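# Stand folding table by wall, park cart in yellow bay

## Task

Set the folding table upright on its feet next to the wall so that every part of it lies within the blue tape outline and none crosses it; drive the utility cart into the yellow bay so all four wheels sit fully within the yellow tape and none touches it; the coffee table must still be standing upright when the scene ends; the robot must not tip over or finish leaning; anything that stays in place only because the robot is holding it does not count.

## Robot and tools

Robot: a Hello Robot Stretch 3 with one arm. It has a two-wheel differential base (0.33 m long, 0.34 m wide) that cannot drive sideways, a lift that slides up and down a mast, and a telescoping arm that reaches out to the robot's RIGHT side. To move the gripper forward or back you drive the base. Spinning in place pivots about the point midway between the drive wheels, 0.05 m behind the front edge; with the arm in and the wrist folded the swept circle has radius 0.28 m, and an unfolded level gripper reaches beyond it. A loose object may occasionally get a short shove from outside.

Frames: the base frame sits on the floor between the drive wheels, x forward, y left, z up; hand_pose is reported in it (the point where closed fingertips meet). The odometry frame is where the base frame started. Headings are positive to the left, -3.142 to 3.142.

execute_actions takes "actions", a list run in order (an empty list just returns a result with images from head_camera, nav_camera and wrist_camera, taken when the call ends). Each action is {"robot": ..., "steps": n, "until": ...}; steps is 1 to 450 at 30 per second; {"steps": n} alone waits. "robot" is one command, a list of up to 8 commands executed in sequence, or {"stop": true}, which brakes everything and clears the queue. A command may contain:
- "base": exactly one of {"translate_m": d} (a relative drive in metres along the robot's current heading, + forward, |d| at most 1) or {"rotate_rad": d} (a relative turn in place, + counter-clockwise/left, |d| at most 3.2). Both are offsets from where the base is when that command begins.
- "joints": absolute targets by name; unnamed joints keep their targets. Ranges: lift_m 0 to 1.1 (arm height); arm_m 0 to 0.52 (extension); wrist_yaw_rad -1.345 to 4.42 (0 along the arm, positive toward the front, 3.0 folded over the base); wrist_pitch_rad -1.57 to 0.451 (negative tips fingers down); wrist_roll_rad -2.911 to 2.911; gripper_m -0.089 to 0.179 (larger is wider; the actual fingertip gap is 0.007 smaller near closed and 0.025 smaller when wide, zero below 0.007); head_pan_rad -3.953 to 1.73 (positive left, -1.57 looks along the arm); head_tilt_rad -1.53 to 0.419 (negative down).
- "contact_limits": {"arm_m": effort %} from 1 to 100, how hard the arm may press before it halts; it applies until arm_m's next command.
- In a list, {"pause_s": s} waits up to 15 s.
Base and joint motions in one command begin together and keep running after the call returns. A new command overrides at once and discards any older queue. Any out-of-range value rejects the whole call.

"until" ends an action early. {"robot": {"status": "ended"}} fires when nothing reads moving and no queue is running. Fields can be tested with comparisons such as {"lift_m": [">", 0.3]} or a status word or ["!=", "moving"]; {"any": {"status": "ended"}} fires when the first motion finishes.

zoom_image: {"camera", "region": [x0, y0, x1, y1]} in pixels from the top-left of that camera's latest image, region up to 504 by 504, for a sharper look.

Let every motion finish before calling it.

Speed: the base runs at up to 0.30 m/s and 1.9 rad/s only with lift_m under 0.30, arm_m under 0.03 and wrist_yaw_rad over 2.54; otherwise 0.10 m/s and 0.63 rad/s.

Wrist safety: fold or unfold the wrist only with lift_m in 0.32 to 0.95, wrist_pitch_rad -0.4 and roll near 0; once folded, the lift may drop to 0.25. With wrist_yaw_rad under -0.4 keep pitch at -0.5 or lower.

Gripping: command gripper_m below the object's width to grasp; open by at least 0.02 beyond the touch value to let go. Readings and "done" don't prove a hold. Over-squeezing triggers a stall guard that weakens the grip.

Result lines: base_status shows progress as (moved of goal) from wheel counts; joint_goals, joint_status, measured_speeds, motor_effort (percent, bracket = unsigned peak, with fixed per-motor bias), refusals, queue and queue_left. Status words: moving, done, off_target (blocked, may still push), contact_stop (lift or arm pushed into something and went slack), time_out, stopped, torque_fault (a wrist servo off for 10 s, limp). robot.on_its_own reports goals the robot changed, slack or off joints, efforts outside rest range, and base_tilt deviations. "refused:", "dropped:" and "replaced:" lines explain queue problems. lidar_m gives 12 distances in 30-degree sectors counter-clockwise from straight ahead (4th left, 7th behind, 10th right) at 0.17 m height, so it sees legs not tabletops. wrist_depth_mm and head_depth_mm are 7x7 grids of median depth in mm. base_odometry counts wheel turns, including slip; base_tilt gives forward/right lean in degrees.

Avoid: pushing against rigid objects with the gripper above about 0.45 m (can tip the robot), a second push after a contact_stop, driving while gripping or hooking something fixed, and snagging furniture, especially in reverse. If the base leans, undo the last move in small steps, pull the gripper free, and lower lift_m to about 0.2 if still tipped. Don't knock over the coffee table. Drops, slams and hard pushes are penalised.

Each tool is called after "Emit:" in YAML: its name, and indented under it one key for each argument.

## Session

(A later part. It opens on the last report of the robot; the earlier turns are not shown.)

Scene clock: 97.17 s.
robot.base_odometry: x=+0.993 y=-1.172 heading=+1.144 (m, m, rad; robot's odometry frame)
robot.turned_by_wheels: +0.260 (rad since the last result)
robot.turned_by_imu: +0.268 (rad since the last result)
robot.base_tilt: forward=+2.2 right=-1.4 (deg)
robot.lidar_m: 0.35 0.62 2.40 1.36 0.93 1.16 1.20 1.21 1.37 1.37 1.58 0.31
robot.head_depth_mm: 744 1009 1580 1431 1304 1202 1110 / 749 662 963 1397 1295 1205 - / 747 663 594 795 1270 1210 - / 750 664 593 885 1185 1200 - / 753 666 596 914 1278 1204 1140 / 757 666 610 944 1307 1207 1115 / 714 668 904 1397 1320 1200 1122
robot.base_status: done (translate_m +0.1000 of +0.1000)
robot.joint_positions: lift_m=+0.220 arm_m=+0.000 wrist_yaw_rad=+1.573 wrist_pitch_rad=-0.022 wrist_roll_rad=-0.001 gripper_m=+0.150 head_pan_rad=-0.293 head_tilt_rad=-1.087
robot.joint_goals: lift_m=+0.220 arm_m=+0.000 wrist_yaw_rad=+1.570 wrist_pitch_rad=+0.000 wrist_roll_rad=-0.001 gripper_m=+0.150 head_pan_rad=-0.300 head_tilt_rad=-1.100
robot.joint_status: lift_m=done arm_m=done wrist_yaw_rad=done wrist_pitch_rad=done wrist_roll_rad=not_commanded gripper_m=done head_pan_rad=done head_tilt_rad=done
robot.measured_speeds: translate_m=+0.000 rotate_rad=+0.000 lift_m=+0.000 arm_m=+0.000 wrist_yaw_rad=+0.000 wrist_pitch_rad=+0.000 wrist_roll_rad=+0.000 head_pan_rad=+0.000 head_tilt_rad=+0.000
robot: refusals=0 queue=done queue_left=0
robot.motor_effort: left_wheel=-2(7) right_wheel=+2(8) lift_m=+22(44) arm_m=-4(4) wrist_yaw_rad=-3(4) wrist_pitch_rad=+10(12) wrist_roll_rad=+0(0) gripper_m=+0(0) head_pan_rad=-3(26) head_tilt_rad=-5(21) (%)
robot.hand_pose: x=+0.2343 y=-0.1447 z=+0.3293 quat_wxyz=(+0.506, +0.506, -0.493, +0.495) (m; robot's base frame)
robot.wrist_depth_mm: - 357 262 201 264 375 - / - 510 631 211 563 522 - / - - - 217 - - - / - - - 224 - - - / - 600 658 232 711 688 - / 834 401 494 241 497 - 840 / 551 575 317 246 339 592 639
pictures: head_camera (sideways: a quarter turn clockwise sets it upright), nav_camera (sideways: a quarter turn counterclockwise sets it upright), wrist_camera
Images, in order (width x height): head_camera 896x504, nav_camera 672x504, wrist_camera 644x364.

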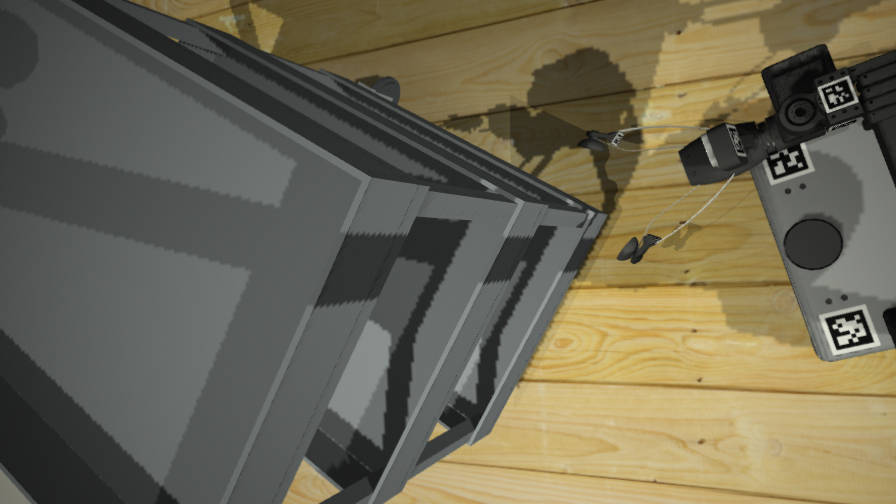

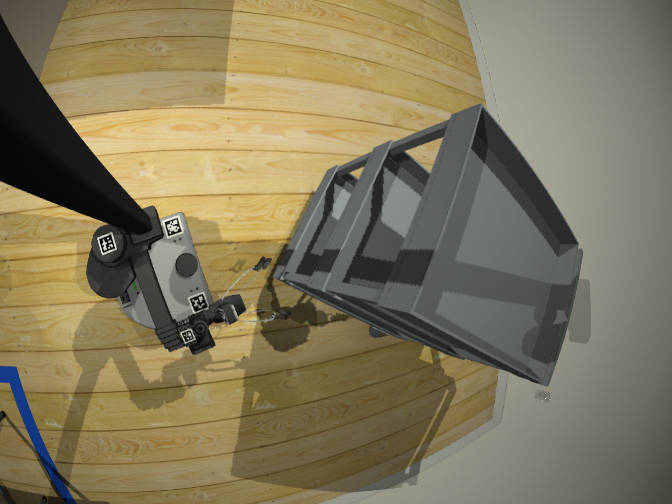

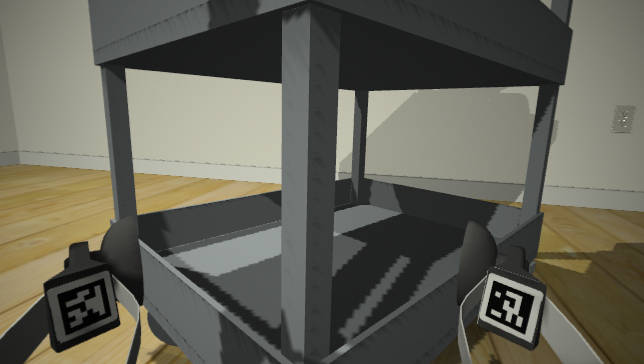

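Emit:
execute_actions:
  actions:
    - {"robot":[{"base":{"translate_m":0.105}},{"joints":{"gripper_m":-0.01}},{"base":{"translate_m":-0.35}}],"steps":450,"until":{"robot":{"status":"ended"}}}

Scene clock: 105.97 s.
robot.base_odometry: x=+0.892 y=-1.395 heading=+1.145 (m, m, rad; robot's odometry frame)
robot.turned_by_wheels: +0.000 (rad since the last result)
robot.turned_by_imu: +0.001 (rad since the last result)
robot.base_tilt: forward=+2.2 right=-1.5 (deg)
robot.lidar_m: 0.25 0.36 2.47 0.87 0.79 2.65 1.99 0.97 1.30 1.31 1.50 0.23
robot.head_depth_mm: 758 1737 1577 1430 1301 1201 1107 / 747 661 599 1399 1305 1202 - / 748 662 591 536 828 1215 - / 754 663 594 543 841 1204 - / 752 666 593 552 1058 1204 1141 / 756 666 597 561 1156 1208 1120 / 716 667 598 869 1273 1209 1112
robot.base_status: done (translate_m -0.3500 of -0.3500)
robot.joint_positions: lift_m=+0.220 arm_m=+0.000 wrist_yaw_rad=+1.587 wrist_pitch_rad=-0.022 wrist_roll_rad=-0.001 gripper_m=-0.009 head_pan_rad=-0.293 head_tilt_rad=-1.087
robot.joint_goals: lift_m=+0.220 arm_m=+0.000 wrist_yaw_rad=+1.570 wrist_pitch_rad=+0.000 wrist_roll_rad=-0.001 gripper_m=-0.010 head_pan_rad=-0.300 head_tilt_rad=-1.100
robot.joint_status: lift_m=done arm_m=done wrist_yaw_rad=done wrist_pitch_rad=done wrist_roll_rad=not_commanded gripper_m=done head_pan_rad=done head_tilt_rad=done
robot.measured_speeds: translate_m=+0.000 rotate_rad=+0.000 lift_m=+0.000 arm_m=+0.000 wrist_yaw_rad=+0.000 wrist_pitch_rad=+0.000 wrist_roll_rad=+0.000 head_pan_rad=+0.000 head_tilt_rad=+0.000
robot: refusals=0 queue=done queue_left=0
robot.on_its_own: wrist_yaw_rad is at rest, and its effort (-14) is outside its rest range (-12 to +12)
robot.motor_effort: left_wheel=+0(8) right_wheel=-4(19) lift_m=+25(23) arm_m=-2(4) wrist_yaw_rad=-14(13) wrist_pitch_rad=+10(11) wrist_roll_rad=+0(0) gripper_m=-14(93) head_pan_rad=-3(3) head_tilt_rad=-6(5) (%)
robot.hand_pose: x=+0.2342 y=-0.1411 z=+0.3293 quat_wxyz=(+0.502, +0.509, -0.490, +0.499) (m; robot's base frame)
robot.wrist_depth_mm: 258 250 218 110 230 355 - / - - 493 113 561 - - / - - - 117 - - - / - - - 121 - - - / - 558 626 123 701 - - / 436 480 - 126 503 772 829 / 305 372 359 132 352 631 632
pictures: head_camera (sideways: a quarter turn clockwise sets it upright), nav_camera (sideways: a quarter turn counterclockwise sets it upright), wrist_camera
Images, in order (width x height): head_camera 896x504, nav_camera 672x504, wrist_camera 644x364.

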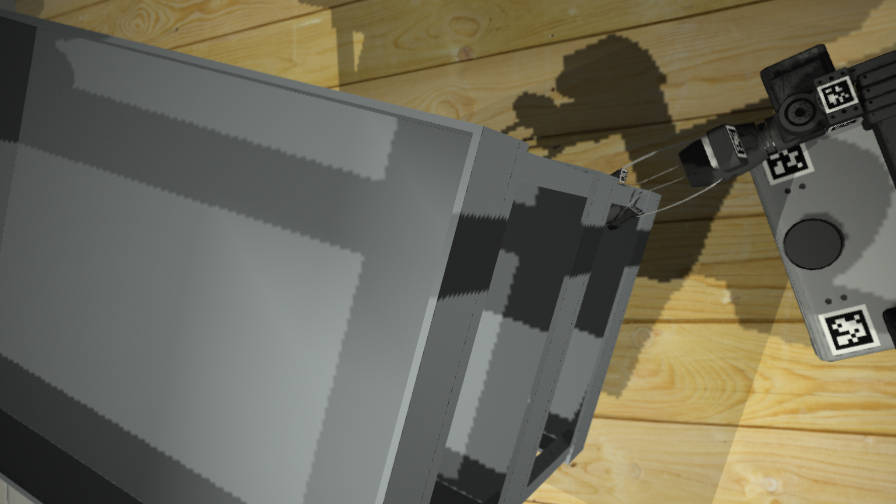

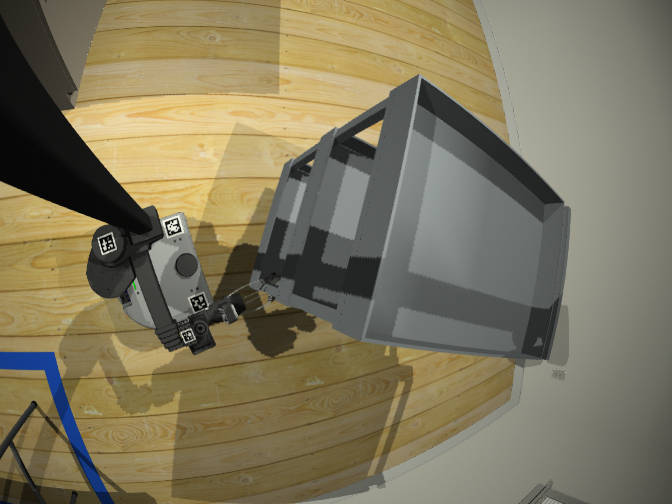

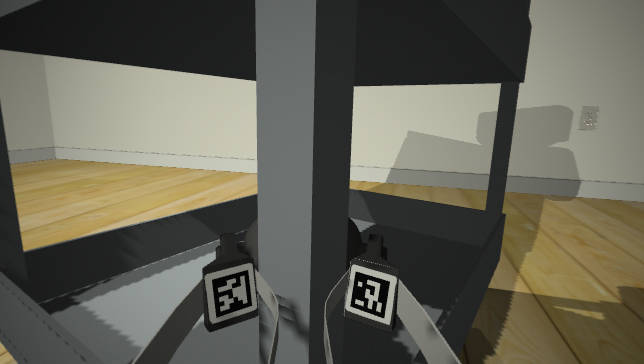

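Emit:
execute_actions:
  actions:
    - {"robot":[{"base":{"rotate_rad":-0.38}},{"base":{"translate_m":-0.8}}],"steps":450,"until":{"robot":{"status":"ended"}}}

Scene clock: 117.33 s.
robot.base_odometry: x=+0.315 y=-1.949 heading=+0.765 (m, m, rad; robot's odometry frame)
robot.turned_by_wheels: -0.380 (rad since the last result)
robot.turned_by_imu: -0.385 (rad since the last result)
robot.base_tilt: forward=+2.2 right=-1.3 (deg)
robot.lidar_m: 0.22 0.24 0.40 0.55 0.55 1.67 1.85 1.28 1.51 0.62 1.41 0.22
robot.head_depth_mm: 1927 1773 1580 1423 1299 1199 1112 / 2006 1767 1586 1368 1305 1195 - / 1977 654 583 536 772 1206 - / 748 663 593 537 821 1192 - / 752 666 593 537 812 1182 1137 / 750 666 596 538 804 1181 1119 / 742 668 597 538 804 1182 1117
robot.base_status: done (translate_m -0.8000 of -0.8000)
robot.joint_positions: lift_m=+0.220 arm_m=+0.000 wrist_yaw_rad=+1.563 wrist_pitch_rad=-0.022 wrist_roll_rad=-0.001 gripper_m=-0.009 head_pan_rad=-0.293 head_tilt_rad=-1.087
robot.joint_goals: lift_m=+0.220 arm_m=+0.000 wrist_yaw_rad=+1.570 wrist_pitch_rad=+0.000 wrist_roll_rad=-0.001 gripper_m=-0.010 head_pan_rad=-0.300 head_tilt_rad=-1.100
robot.joint_status: lift_m=done arm_m=done wrist_yaw_rad=done wrist_pitch_rad=done wrist_roll_rad=not_commanded gripper_m=done head_pan_rad=done head_tilt_rad=done
robot.measured_speeds: translate_m=+0.000 rotate_rad=+0.000 lift_m=+0.000 arm_m=+0.000 wrist_yaw_rad=+0.000 wrist_pitch_rad=+0.000 wrist_roll_rad=+0.000 head_pan_rad=+0.000 head_tilt_rad=+0.000
robot: refusals=0 queue=done queue_left=0
robot.motor_effort: left_wheel=+1(7) right_wheel=-5(23) lift_m=+23(23) arm_m=-1(2) wrist_yaw_rad=+6(24) wrist_pitch_rad=+10(10) wrist_roll_rad=+0(0) gripper_m=-16(17) head_pan_rad=-4(3) head_tilt_rad=-6(6) (%)
robot.hand_pose: x=+0.2343 y=-0.1471 z=+0.3294 quat_wxyz=(+0.508, +0.503, -0.496, +0.493) (m; robot's base frame)
robot.wrist_depth_mm: 256 250 243 108 - - - / - 741 633 111 - - - / - - - 115 - - - / - - - 118 - - - / 551 626 749 121 - - - / 464 478 - 125 839 817 833 / 369 369 364 130 620 627 642
pictures: head_camera (sideways: a quarter turn clockwise sets it upright), nav_camera (sideways: a quarter turn counterclockwise sets it upright), wrist_camera
Images, in order (width x height): head_camera 896x504, nav_camera 672x504, wrist_camera 644x364.

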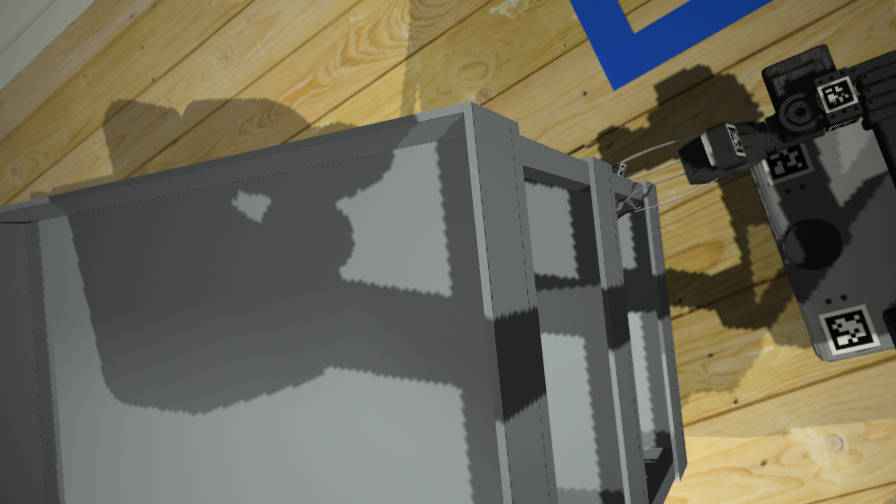

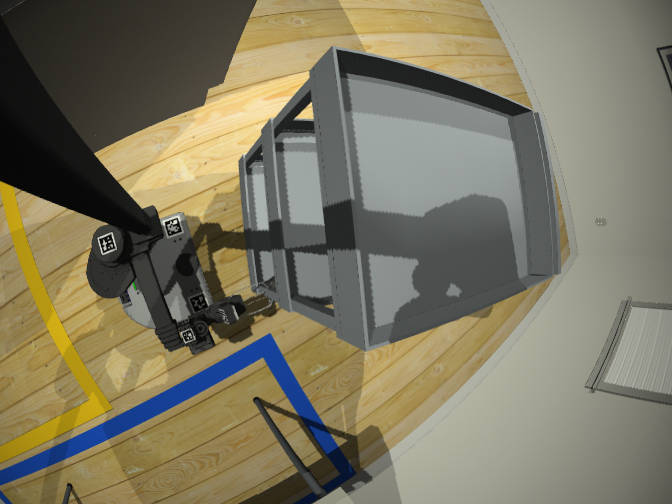

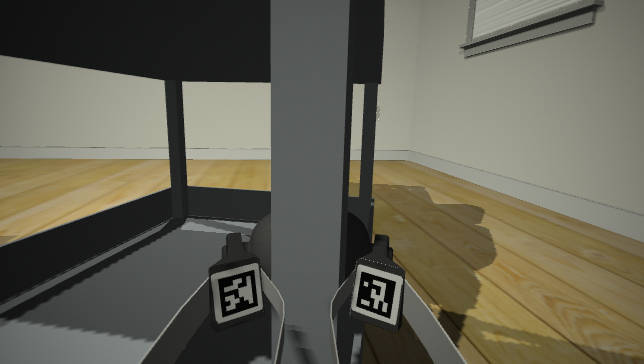

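Emit:
execute_actions:
  actions:
    - {"robot":[{"base":{"translate_m":-1.0}},{"base":{"translate_m":-0.4}}],"steps":450,"until":{"robot":{"status":"ended"}}}
    - {"steps":300,"until":{"robot":{"status":"ended"}}}

Scene clock: 133.63 s.
robot.base_odometry: x=-0.695 y=-2.919 heading=+0.765 (m, m, rad; robot's odometry frame)
robot.turned_by_wheels: +0.000 (rad since the last result)
robot.turned_by_imu: -0.001 (rad since the last result)
robot.base_tilt: forward=+2.2 right=-1.3 (deg)
robot.lidar_m: 0.24 0.32 1.49 1.13 0.74 0.49 0.45 0.46 0.57 1.21 0.81 0.23
robot.head_depth_mm: 1948 1774 1584 1432 1307 1205 1110 / 733 661 593 549 1307 1213 - / 748 661 592 536 825 1198 - / 752 664 594 537 842 1202 - / 752 666 594 545 855 1203 1145 / 753 666 596 546 854 1204 1117 / 741 666 598 555 1030 1210 1118
robot.base_status: done (translate_m -0.4000 of -0.4000)
robot.joint_positions: lift_m=+0.220 arm_m=+0.000 wrist_yaw_rad=+1.556 wrist_pitch_rad=-0.022 wrist_roll_rad=-0.001 gripper_m=-0.009 head_pan_rad=-0.293 head_tilt_rad=-1.087
robot.joint_goals: lift_m=+0.220 arm_m=+0.000 wrist_yaw_rad=+1.570 wrist_pitch_rad=+0.000 wrist_roll_rad=-0.001 gripper_m=-0.010 head_pan_rad=-0.300 head_tilt_rad=-1.100
robot.joint_status: lift_m=done arm_m=done wrist_yaw_rad=done wrist_pitch_rad=done wrist_roll_rad=not_commanded gripper_m=done head_pan_rad=done head_tilt_rad=done
robot.measured_speeds: translate_m=+0.000 rotate_rad=+0.000 lift_m=+0.000 arm_m=+0.000 wrist_yaw_rad=+0.000 wrist_pitch_rad=+0.000 wrist_roll_rad=+0.000 head_pan_rad=+0.000 head_tilt_rad=+0.000
robot: refusals=0 queue=done queue_left=0
robot.motor_effort: left_wheel=+0(3) right_wheel=-4(18) lift_m=+24(24) arm_m=+0(0) wrist_yaw_rad=+11(11) wrist_pitch_rad=+9(10) wrist_roll_rad=+0(0) gripper_m=-17(16) head_pan_rad=-3(3) head_tilt_rad=-5(6) (%)
robot.hand_pose: x=+0.2343 y=-0.1489 z=+0.3294 quat_wxyz=(+0.510, +0.501, -0.498, +0.491) (m; robot's base frame)
robot.wrist_depth_mm: 257 249 244 106 243 - - / 951 - 647 110 552 - - / 990 - - 113 - - - / - - - 117 - - - / - 583 695 121 710 - - / 442 486 - 123 578 816 845 / 368 369 360 129 375 619 638
pictures: head_camera (sideways: a quarter turn clockwise sets it upright), nav_camera (sideways: a quarter turn counterclockwise sets it upright), wrist_camera
Images, in order (width x height): head_camera 896x504, nav_camera 672x504, wrist_camera 644x364.

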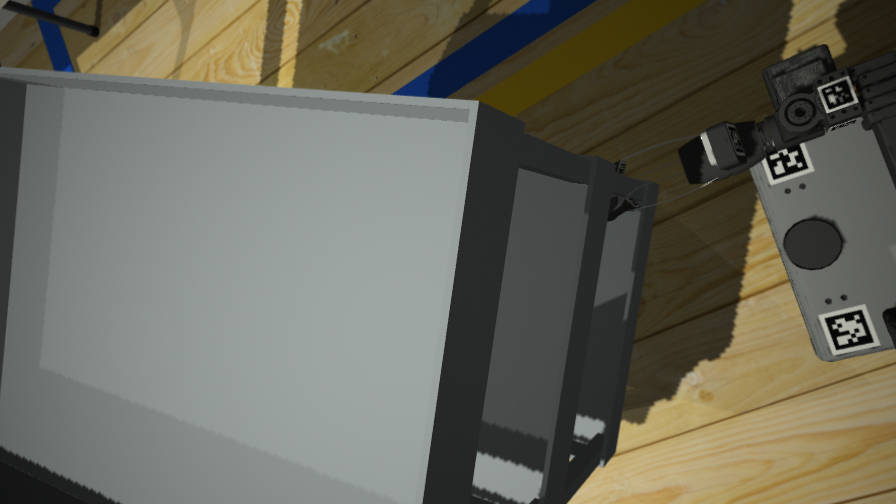

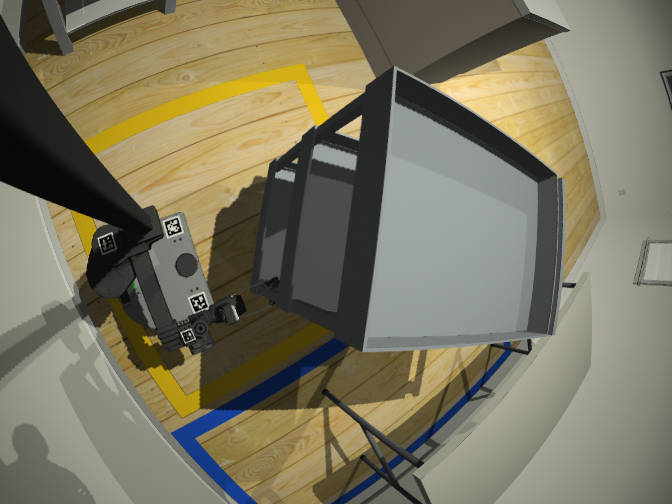

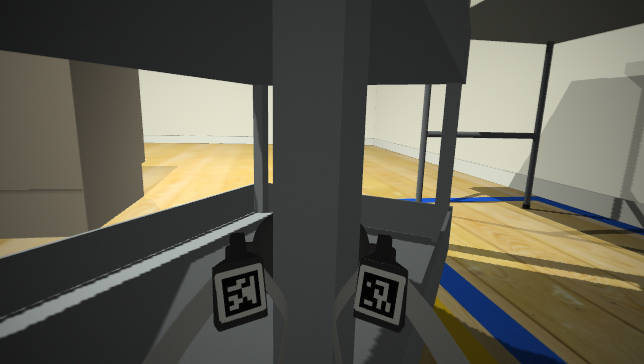

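Emit:
execute_actions:
  actions:
    - {"robot":[{"base":{"translate_m":-0.13}},{"joints":{"gripper_m":0.015}},{"joints":{"wrist_yaw_rad":2.1}}],"steps":300,"until":{"robot":{"status":"ended"}}}

Scene clock: 139.03 s.
robot.base_odometry: x=-0.789 y=-3.009 heading=+0.765 (m, m, rad; robot's odometry frame)
robot.turned_by_wheels: +0.000 (rad since the last result)
robot.turned_by_imu: +0.001 (rad since the last result)
robot.base_tilt: forward=+2.2 right=-1.3 (deg)
robot.lidar_m: 0.15 0.23 1.17 1.08 0.53 0.35 0.32 0.33 0.41 0.86 0.87 0.17
robot.head_depth_mm: 1876 1759 1586 1423 1300 1191 1112 / 708 672 1533 1437 1311 1199 - / 725 664 592 900 1288 1216 - / 737 664 594 537 512 1179 - / 753 665 594 537 502 1179 1139 / 754 668 597 538 733 1212 1116 / 735 668 596 539 839 1209 1116
robot.base_status: done (translate_m -0.1300 of -0.1300)
robot.joint_positions: lift_m=+0.220 arm_m=+0.000 wrist_yaw_rad=+2.107 wrist_pitch_rad=-0.021 wrist_roll_rad=-0.001 gripper_m=+0.015 head_pan_rad=-0.293 head_tilt_rad=-1.087
robot.joint_goals: lift_m=+0.220 arm_m=+0.000 wrist_yaw_rad=+2.100 wrist_pitch_rad=+0.000 wrist_roll_rad=-0.001 gripper_m=+0.015 head_pan_rad=-0.300 head_tilt_rad=-1.100
robot.joint_status: lift_m=done arm_m=done wrist_yaw_rad=done wrist_pitch_rad=done wrist_roll_rad=not_commanded gripper_m=done head_pan_rad=done head_tilt_rad=done
robot.measured_speeds: translate_m=+0.000 rotate_rad=+0.000 lift_m=+0.000 arm_m=+0.000 wrist_yaw_rad=+0.000 wrist_pitch_rad=+0.000 wrist_roll_rad=+0.000 head_pan_rad=+0.000 head_tilt_rad=+0.000
robot: refusals=0 queue=done queue_left=0
robot.motor_effort: left_wheel=+2(7) right_wheel=-6(15) lift_m=+24(23) arm_m=+1(4) wrist_yaw_rad=-6(51) wrist_pitch_rad=+9(10) wrist_roll_rad=+0(0) gripper_m=-6(69) head_pan_rad=-3(4) head_tilt_rad=-5(5) (%)
robot.hand_pose: x=+0.1984 y=-0.0142 z=+0.3297 quat_wxyz=(+0.357, +0.618, -0.343, +0.611) (m; robot's base frame)
robot.wrist_depth_mm: - - 242 107 229 222 216 / - - 495 110 548 515 483 / - - - 113 - - - / - - - 117 - - - / - - 954 120 680 672 609 / 783 776 464 123 524 508 519 / 591 596 385 129 385 390 395
pictures: head_camera (sideways: a quarter turn clockwise sets it upright), nav_camera (sideways: a quarter turn counterclockwise sets it upright), wrist_camera
Images, in order (width x height): head_camera 896x504, nav_camera 672x504, wrist_camera 644x364.

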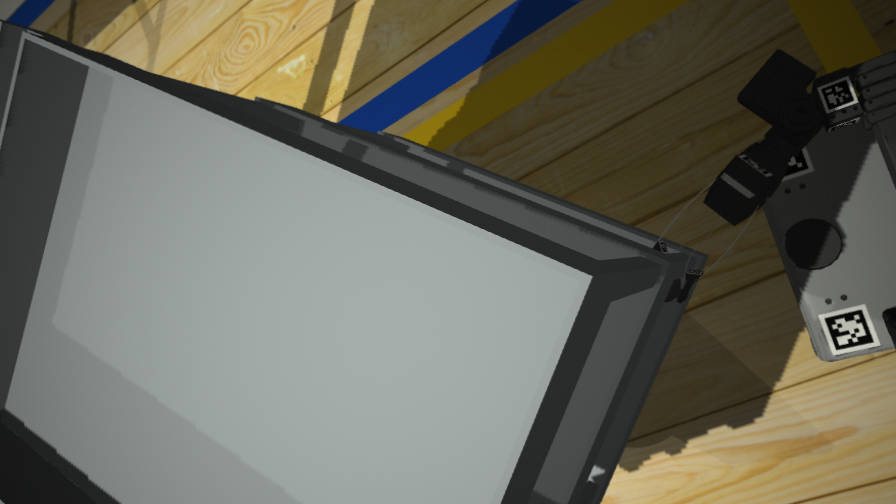

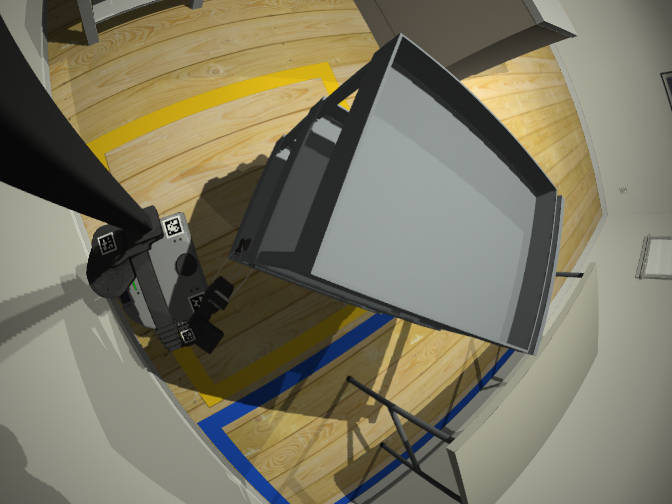

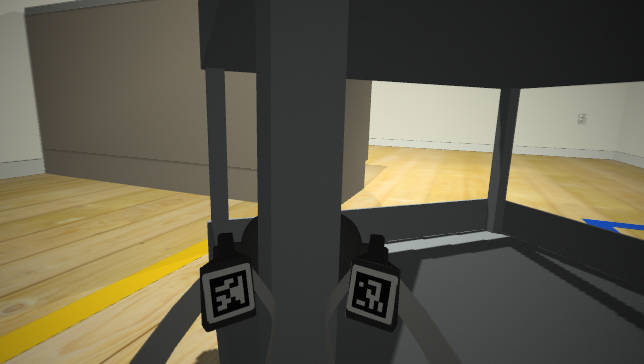

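Emit:
execute_actions:
  actions:
    - {"robot":{"base":{"rotate_rad":0.6},"joints":{"head_pan_rad":-0.8}},"steps":300,"until":{"robot":{"status":"ended"}}}

Scene clock: 141.97 s.
robot.base_odometry: x=-0.789 y=-3.009 heading=+1.365 (m, m, rad; robot's odometry frame)
robot.turned_by_wheels: +0.600 (rad since the last result)
robot.turned_by_imu: +0.610 (rad since the last result)
robot.base_tilt: forward=+2.2 right=-1.4 (deg)
robot.lidar_m: 0.16 1.15 1.08 0.49 0.34 0.32 0.33 0.44 1.06 0.87 0.25 0.17
robot.head_depth_mm: 664 670 1552 1429 1299 1202 1106 / 693 660 922 1373 1304 1227 - / 721 661 593 896 1270 1228 - / 738 666 594 537 841 1194 - / 752 664 596 537 510 1049 1125 / 740 667 595 538 492 1194 1119 / 708 669 595 539 512 1212 1116
robot.base_status: done (rotate_rad +0.5997 of +0.6000)
robot.joint_positions: lift_m=+0.220 arm_m=+0.000 wrist_yaw_rad=+2.082 wrist_pitch_rad=-0.021 wrist_roll_rad=-0.001 gripper_m=+0.015 head_pan_rad=-0.793 head_tilt_rad=-1.087
robot.joint_goals: lift_m=+0.220 arm_m=+0.000 wrist_yaw_rad=+2.100 wrist_pitch_rad=+0.000 wrist_roll_rad=-0.001 gripper_m=+0.015 head_pan_rad=-0.800 head_tilt_rad=-1.100
robot.joint_status: lift_m=done arm_m=done wrist_yaw_rad=done wrist_pitch_rad=done wrist_roll_rad=not_commanded gripper_m=done head_pan_rad=done head_tilt_rad=done
robot.measured_speeds: translate_m=+0.000 rotate_rad=+0.000 lift_m=+0.000 arm_m=+0.000 wrist_yaw_rad=+0.000 wrist_pitch_rad=+0.000 wrist_roll_rad=+0.000 head_pan_rad=+0.000 head_tilt_rad=+0.000
robot: refusals=0 queue=done queue_left=0
robot.on_its_own: wrist_yaw_rad is at rest, and its effort (+14) is outside its rest range (-12 to +12)
robot.motor_effort: left_wheel=-4(7) right_wheel=+4(13) lift_m=+24(24) arm_m=+1(1) wrist_yaw_rad=+14(14) wrist_pitch_rad=+10(10) wrist_roll_rad=+0(0) gripper_m=-10(10) head_pan_rad=-3(29) head_tilt_rad=-5(5) (%)
robot.hand_pose: x=+0.2017 y=-0.0199 z=+0.3296 quat_wxyz=(+0.364, +0.613, -0.350, +0.607) (m; robot's base frame)
robot.wrist_depth_mm: - - - 109 228 223 217 / - - - 112 - - - / - - - 115 - - - / - - - 119 - - - / - - - 122 559 - - / 765 793 - 126 523 499 476 / 606 611 579 132 374 387 393
pictures: head_camera (sideways: a quarter turn clockwise sets it upright), nav_camera (sideways: a quarter turn counterclockwise sets it upright), wrist_camera
Images, in order (width x height): head_camera 896x504, nav_camera 672x504, wrist_camera 644x364.

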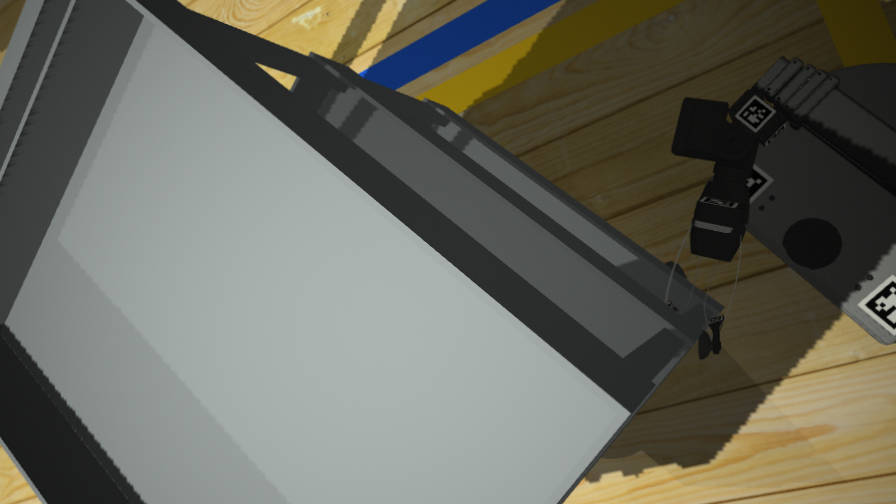

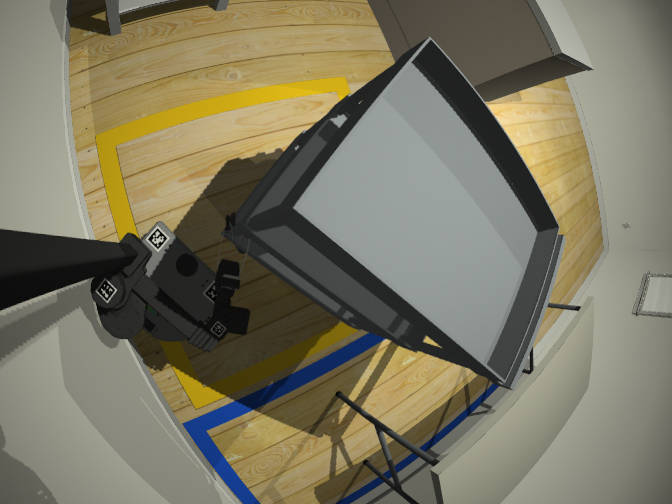

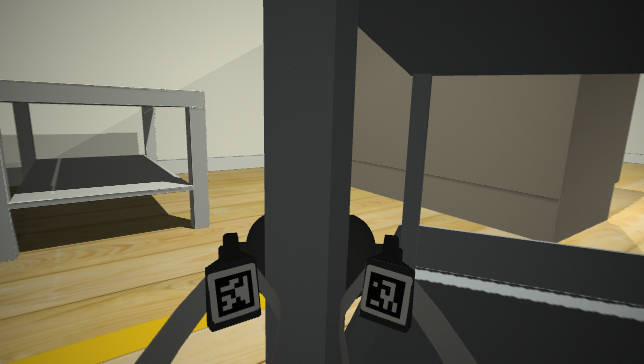

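Emit:
execute_actions:
  actions:
    - {"robot":{"base":{"rotate_rad":0.9},"joints":{"head_pan_rad":-1.5}},"steps":300,"until":{"robot":{"status":"ended"}}}

Scene clock: 144.70 s.
robot.base_odometry: x=-0.789 y=-3.009 heading=+2.264 (m, m, rad; robot's odometry frame)
robot.turned_by_wheels: +0.900 (rad since the last result)
robot.turned_by_imu: +0.911 (rad since the last result)
robot.base_tilt: forward=+2.2 right=-1.4 (deg)
robot.lidar_m: 0.18 0.59 0.36 0.32 0.32 0.39 0.73 0.87 0.29 0.17 0.15 0.15
robot.head_depth_mm: 1991 627 589 965 1299 1200 1130 / 660 650 590 818 1268 1226 - / 699 660 592 542 852 - - / 723 661 592 536 790 - - / 711 663 596 537 497 784 1121 / 697 664 595 538 491 748 1117 / 1715 657 595 540 491 463 1121
robot.base_status: done (rotate_rad +0.8995 of +0.9000)
robot.joint_positions: lift_m=+0.220 arm_m=+0.000 wrist_yaw_rad=+1.977 wrist_pitch_rad=-0.021 wrist_roll_rad=-0.001 gripper_m=+0.015 head_pan_rad=-1.494 head_tilt_rad=-1.088
robot.joint_goals: lift_m=+0.220 arm_m=+0.000 wrist_yaw_rad=+2.030 wrist_pitch_rad=+0.000 wrist_roll_rad=-0.001 gripper_m=+0.015 head_pan_rad=-1.500 head_tilt_rad=-1.100
robot.joint_status: lift_m=done arm_m=done wrist_yaw_rad=done wrist_pitch_rad=done wrist_roll_rad=not_commanded gripper_m=done head_pan_rad=done head_tilt_rad=done
robot.measured_speeds: translate_m=+0.000 rotate_rad=+0.000 lift_m=+0.000 arm_m=+0.000 wrist_yaw_rad=+0.000 wrist_pitch_rad=+0.000 wrist_roll_rad=+0.000 head_pan_rad=+0.000 head_tilt_rad=+0.000
robot: refusals=0 queue=done queue_left=0
robot.on_its_own: wrist_yaw_rad is held at +2.030, not at your +2.100, by its stall guard, which is still easing
robot.motor_effort: left_wheel=-7(10) right_wheel=+9(33) lift_m=+24(25) arm_m=-6(6) wrist_yaw_rad=+42(61) wrist_pitch_rad=+10(10) wrist_roll_rad=+0(1) gripper_m=-11(14) head_pan_rad=-3(33) head_tilt_rad=-5(5) (%)
robot.hand_pose: x=+0.2136 y=-0.0444 z=+0.3295 quat_wxyz=(+0.396, +0.594, -0.382, +0.587) (m; robot's base frame)
robot.wrist_depth_mm: 462 619 985 108 - - - / 470 642 - 111 - - - / 471 640 - 115 - - - / 476 648 - 119 - - - / 482 657 984 122 - - - / 483 655 788 125 873 847 849 / 478 579 584 131 596 643 631
pictures: head_camera (sideways: a quarter turn clockwise sets it upright), nav_camera (sideways: a quarter turn counterclockwise sets it upright), wrist_camera
Images, in order (width x height): head_camera 896x504, nav_camera 672x504, wrist_camera 644x364.

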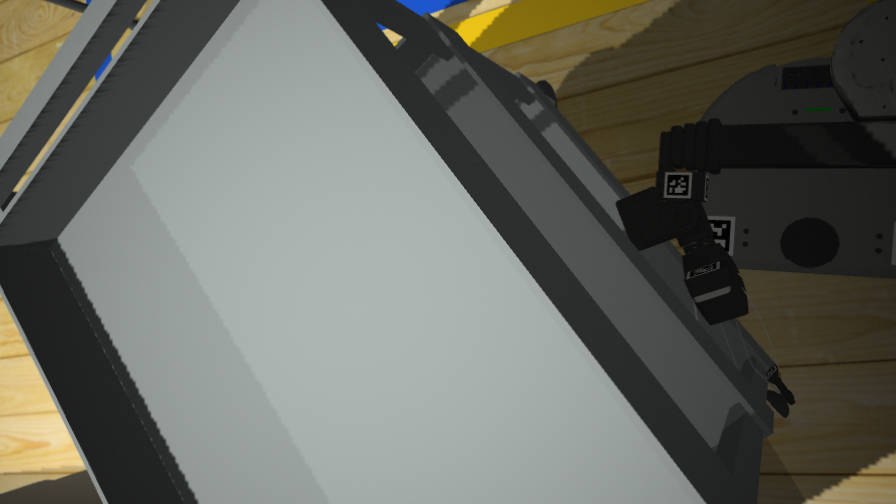

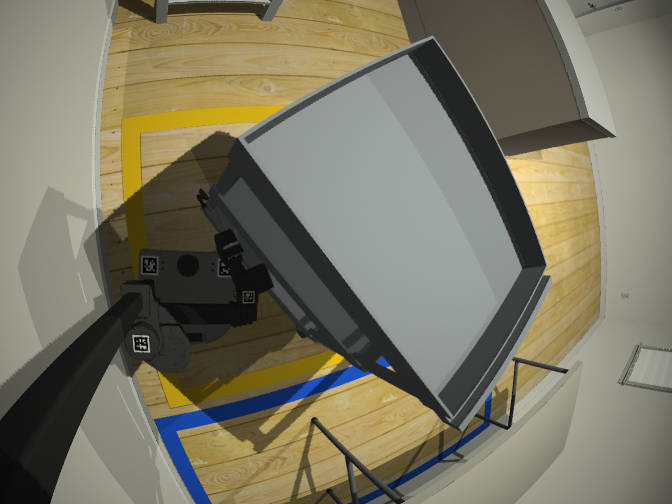

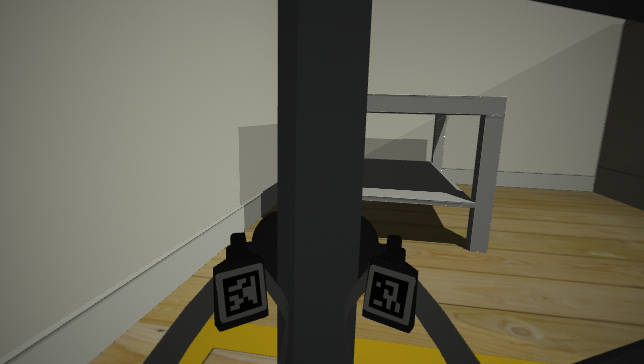

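Emit:
execute_actions:
  actions:
    - {"robot":[{"joints":{"wrist_yaw_rad":1.97,"gripper_m":0.12}},{"base":{"translate_m":-0.1},"joints":{"head_pan_rad":-0.45,"head_tilt_rad":-1.05}}],"steps":300,"until":{"robot":{"status":"ended"}}}

Scene clock: 148.90 s.
robot.base_odometry: x=-0.725 y=-3.086 heading=+2.265 (m, m, rad; robot's odometry frame)
robot.turned_by_wheels: +0.000 (rad since the last result)
robot.turned_by_imu: +0.001 (rad since the last result)
robot.base_tilt: forward=+2.2 right=-1.4 (deg)
robot.lidar_m: 0.26 0.55 0.34 0.30 0.30 0.37 0.68 0.79 0.41 0.25 0.22 0.22
robot.head_depth_mm: 1487 678 608 546 508 787 1111 / 1593 693 610 547 515 1052 - / 1763 694 612 548 809 1096 - / 2056 668 612 548 816 1180 1143 / 2141 1867 587 538 897 1210 1134 / 2143 1871 1651 1432 1327 1217 1115 / 2148 1557 1621 1470 1329 1218 1105
robot.base_status: done (translate_m -0.1000 of -0.1000)
robot.joint_positions: lift_m=+0.220 arm_m=+0.000 wrist_yaw_rad=+1.967 wrist_pitch_rad=-0.021 wrist_roll_rad=-0.001 gripper_m=+0.120 head_pan_rad=-0.457 head_tilt_rad=-1.050
robot.joint_goals: lift_m=+0.220 arm_m=+0.000 wrist_yaw_rad=+1.970 wrist_pitch_rad=+0.000 wrist_roll_rad=-0.001 gripper_m=+0.120 head_pan_rad=-0.450 head_tilt_rad=-1.050
robot.joint_status: lift_m=done arm_m=done wrist_yaw_rad=done wrist_pitch_rad=done wrist_roll_rad=not_commanded gripper_m=done head_pan_rad=done head_tilt_rad=done
robot.measured_speeds: translate_m=+0.000 rotate_rad=+0.000 lift_m=+0.000 arm_m=+0.000 wrist_yaw_rad=+0.000 wrist_pitch_rad=+0.000 wrist_roll_rad=+0.000 head_pan_rad=+0.000 head_tilt_rad=+0.000
robot: refusals=0 queue=done queue_left=0
robot.motor_effort: left_wheel=-2(7) right_wheel=+2(9) lift_m=+24(24) arm_m=-4(5) wrist_yaw_rad=+3(42) wrist_pitch_rad=+9(10) wrist_roll_rad=+0(0) gripper_m=+0(78) head_pan_rad=+3(35) head_tilt_rad=+0(5) (%)
robot.hand_pose: x=+0.2145 y=-0.0466 z=+0.3296 quat_wxyz=(+0.399, +0.592, -0.385, +0.585) (m; robot's base frame)
robot.wrist_depth_mm: 445 597 944 - 200 222 216 / 446 606 978 - - - - / 446 616 981 - - - - / 453 611 - - - - - / 460 601 973 - - - - / 460 - 782 753 715 857 396 / 441 576 604 588 287 328 381
pictures: head_camera (sideways: a quarter turn clockwise sets it upright), nav_camera (sideways: a quarter turn counterclockwise sets it upright), wrist_camera
Images, in order (width x height): head_camera 896x504, nav_camera 672x504, wrist_camera 644x364.

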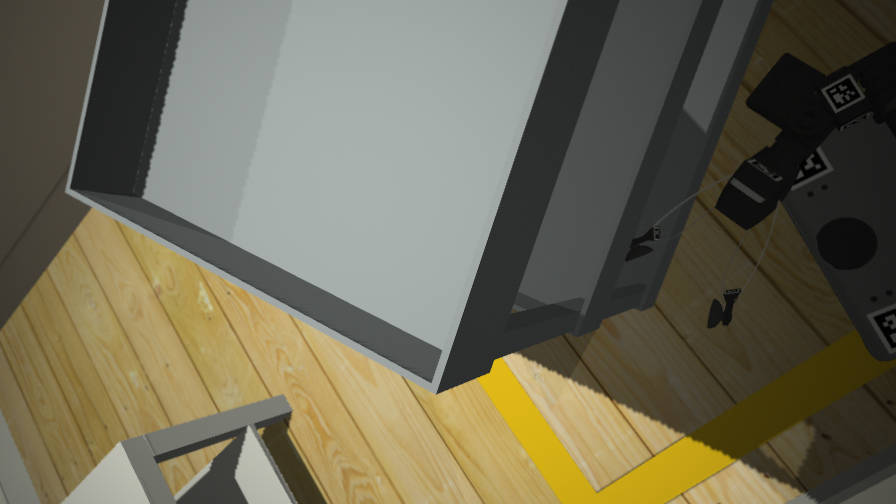

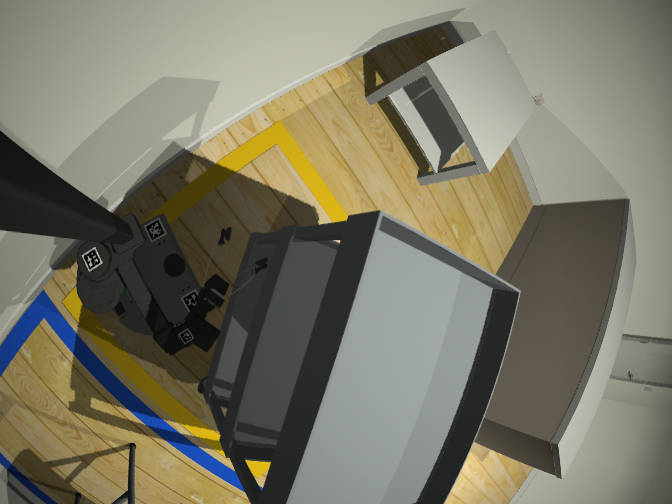

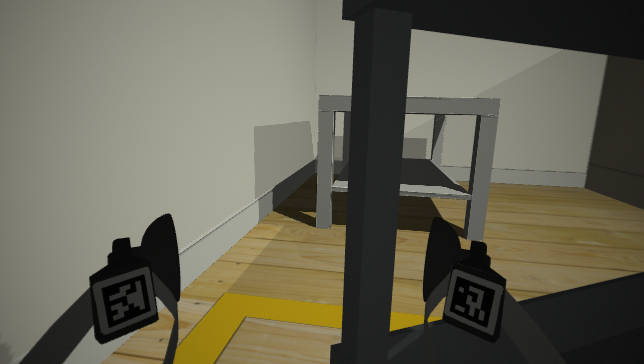

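Emit:
execute_actions:
  actions: []

Scene clock: 149.67 s.
robot.base_odometry: x=-0.725 y=-3.086 heading=+2.265 (m, m, rad; robot's odometry frame)
robot.turned_by_wheels: +0.000 (rad since the last result)
robot.turned_by_imu: +0.000 (rad since the last result)
robot.base_tilt: forward=+2.2 right=-1.4 (deg)
robot.lidar_m: 0.26 0.55 0.34 0.30 0.30 0.37 0.68 0.79 0.41 0.25 0.22 0.22
robot.head_depth_mm: 1473 677 609 546 509 787 1114 / 1604 690 611 547 516 1050 - / 1775 693 612 546 806 1089 - / 2072 668 613 549 819 1181 1140 / 2139 1853 587 539 892 1215 1129 / 2154 1850 1643 1424 1331 1215 1119 / 2138 1553 1612 1474 1338 1212 1101
robot.base_status: done (translate_m -0.1000 of -0.1000)
robot.joint_positions: lift_m=+0.220 arm_m=+0.000 wrist_yaw_rad=+1.967 wrist_pitch_rad=-0.021 wrist_roll_rad=-0.001 gripper_m=+0.120 head_pan_rad=-0.457 head_tilt_rad=-1.050
robot.joint_goals: lift_m=+0.220 arm_m=+0.000 wrist_yaw_rad=+1.970 wrist_pitch_rad=+0.000 wrist_roll_rad=-0.001 gripper_m=+0.120 head_pan_rad=-0.450 head_tilt_rad=-1.050
robot.joint_status: lift_m=done arm_m=done wrist_yaw_rad=done wrist_pitch_rad=done wrist_roll_rad=not_commanded gripper_m=done head_pan_rad=done head_tilt_rad=done
robot.measured_speeds: translate_m=+0.000 rotate_rad=+0.000 lift_m=+0.000 arm_m=+0.000 wrist_yaw_rad=+0.000 wrist_pitch_rad=+0.000 wrist_roll_rad=+0.000 head_pan_rad=+0.000 head_tilt_rad=+0.000
robot: refusals=0 queue=done queue_left=0
robot.motor_effort: left_wheel=-2(2) right_wheel=+2(2) lift_m=+25(24) arm_m=-5(5) wrist_yaw_rad=+2(2) wrist_pitch_rad=+9(9) wrist_roll_rad=+1(0) gripper_m=+0(1) head_pan_rad=+3(3) head_tilt_rad=+0(0) (%)
robot.hand_pose: x=+0.2145 y=-0.0466 z=+0.3296 quat_wxyz=(+0.399, +0.592, -0.385, +0.585) (m; robot's base frame)
robot.wrist_depth_mm: 441 593 957 - 200 222 216 / 444 602 990 - - - - / 450 614 995 - - - - / 454 617 - - - - - / 458 594 977 - - - - / 455 - 792 779 722 867 396 / 438 569 606 594 287 328 377
pictures: head_camera (sideways: a quarter turn clockwise sets it upright), nav_camera (sideways: a quarter turn counterclockwise sets it upright), wrist_camera
Images, in order (width x height): head_camera 896x504, nav_camera 672x504, wrist_camera 644x364.

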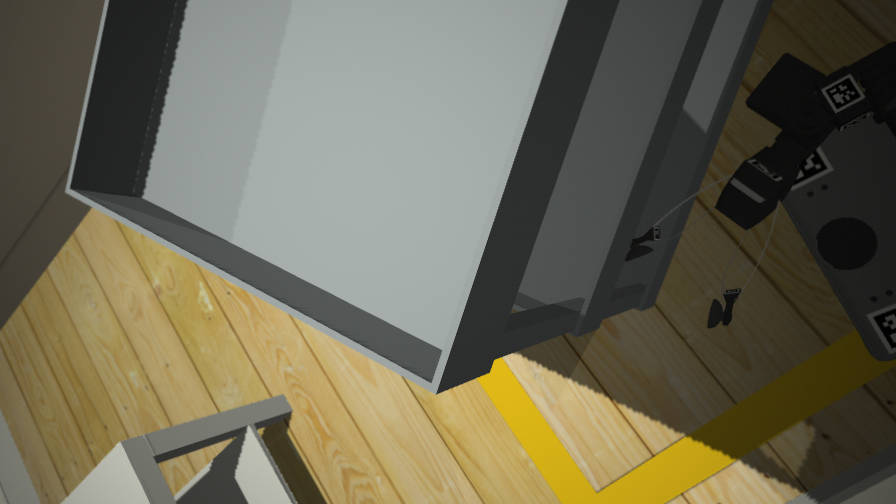

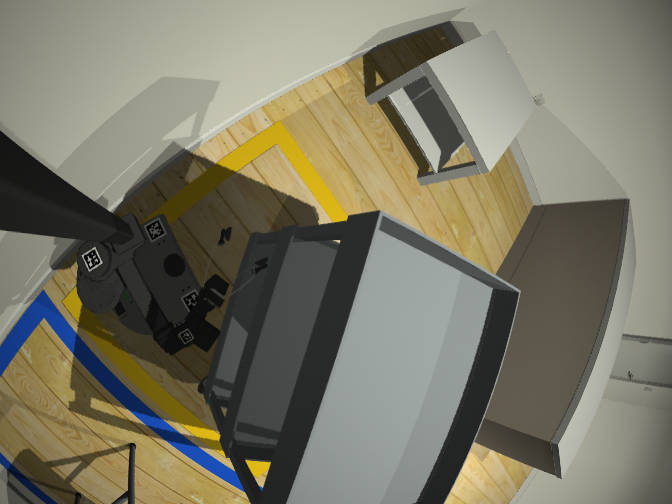

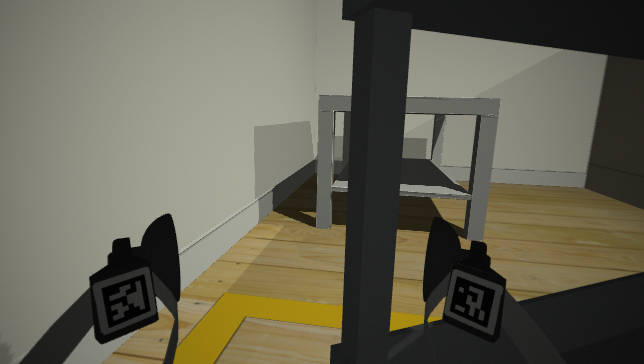

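Emit:
finished_scene:
  scene: 2

The scene is finished: the task was done.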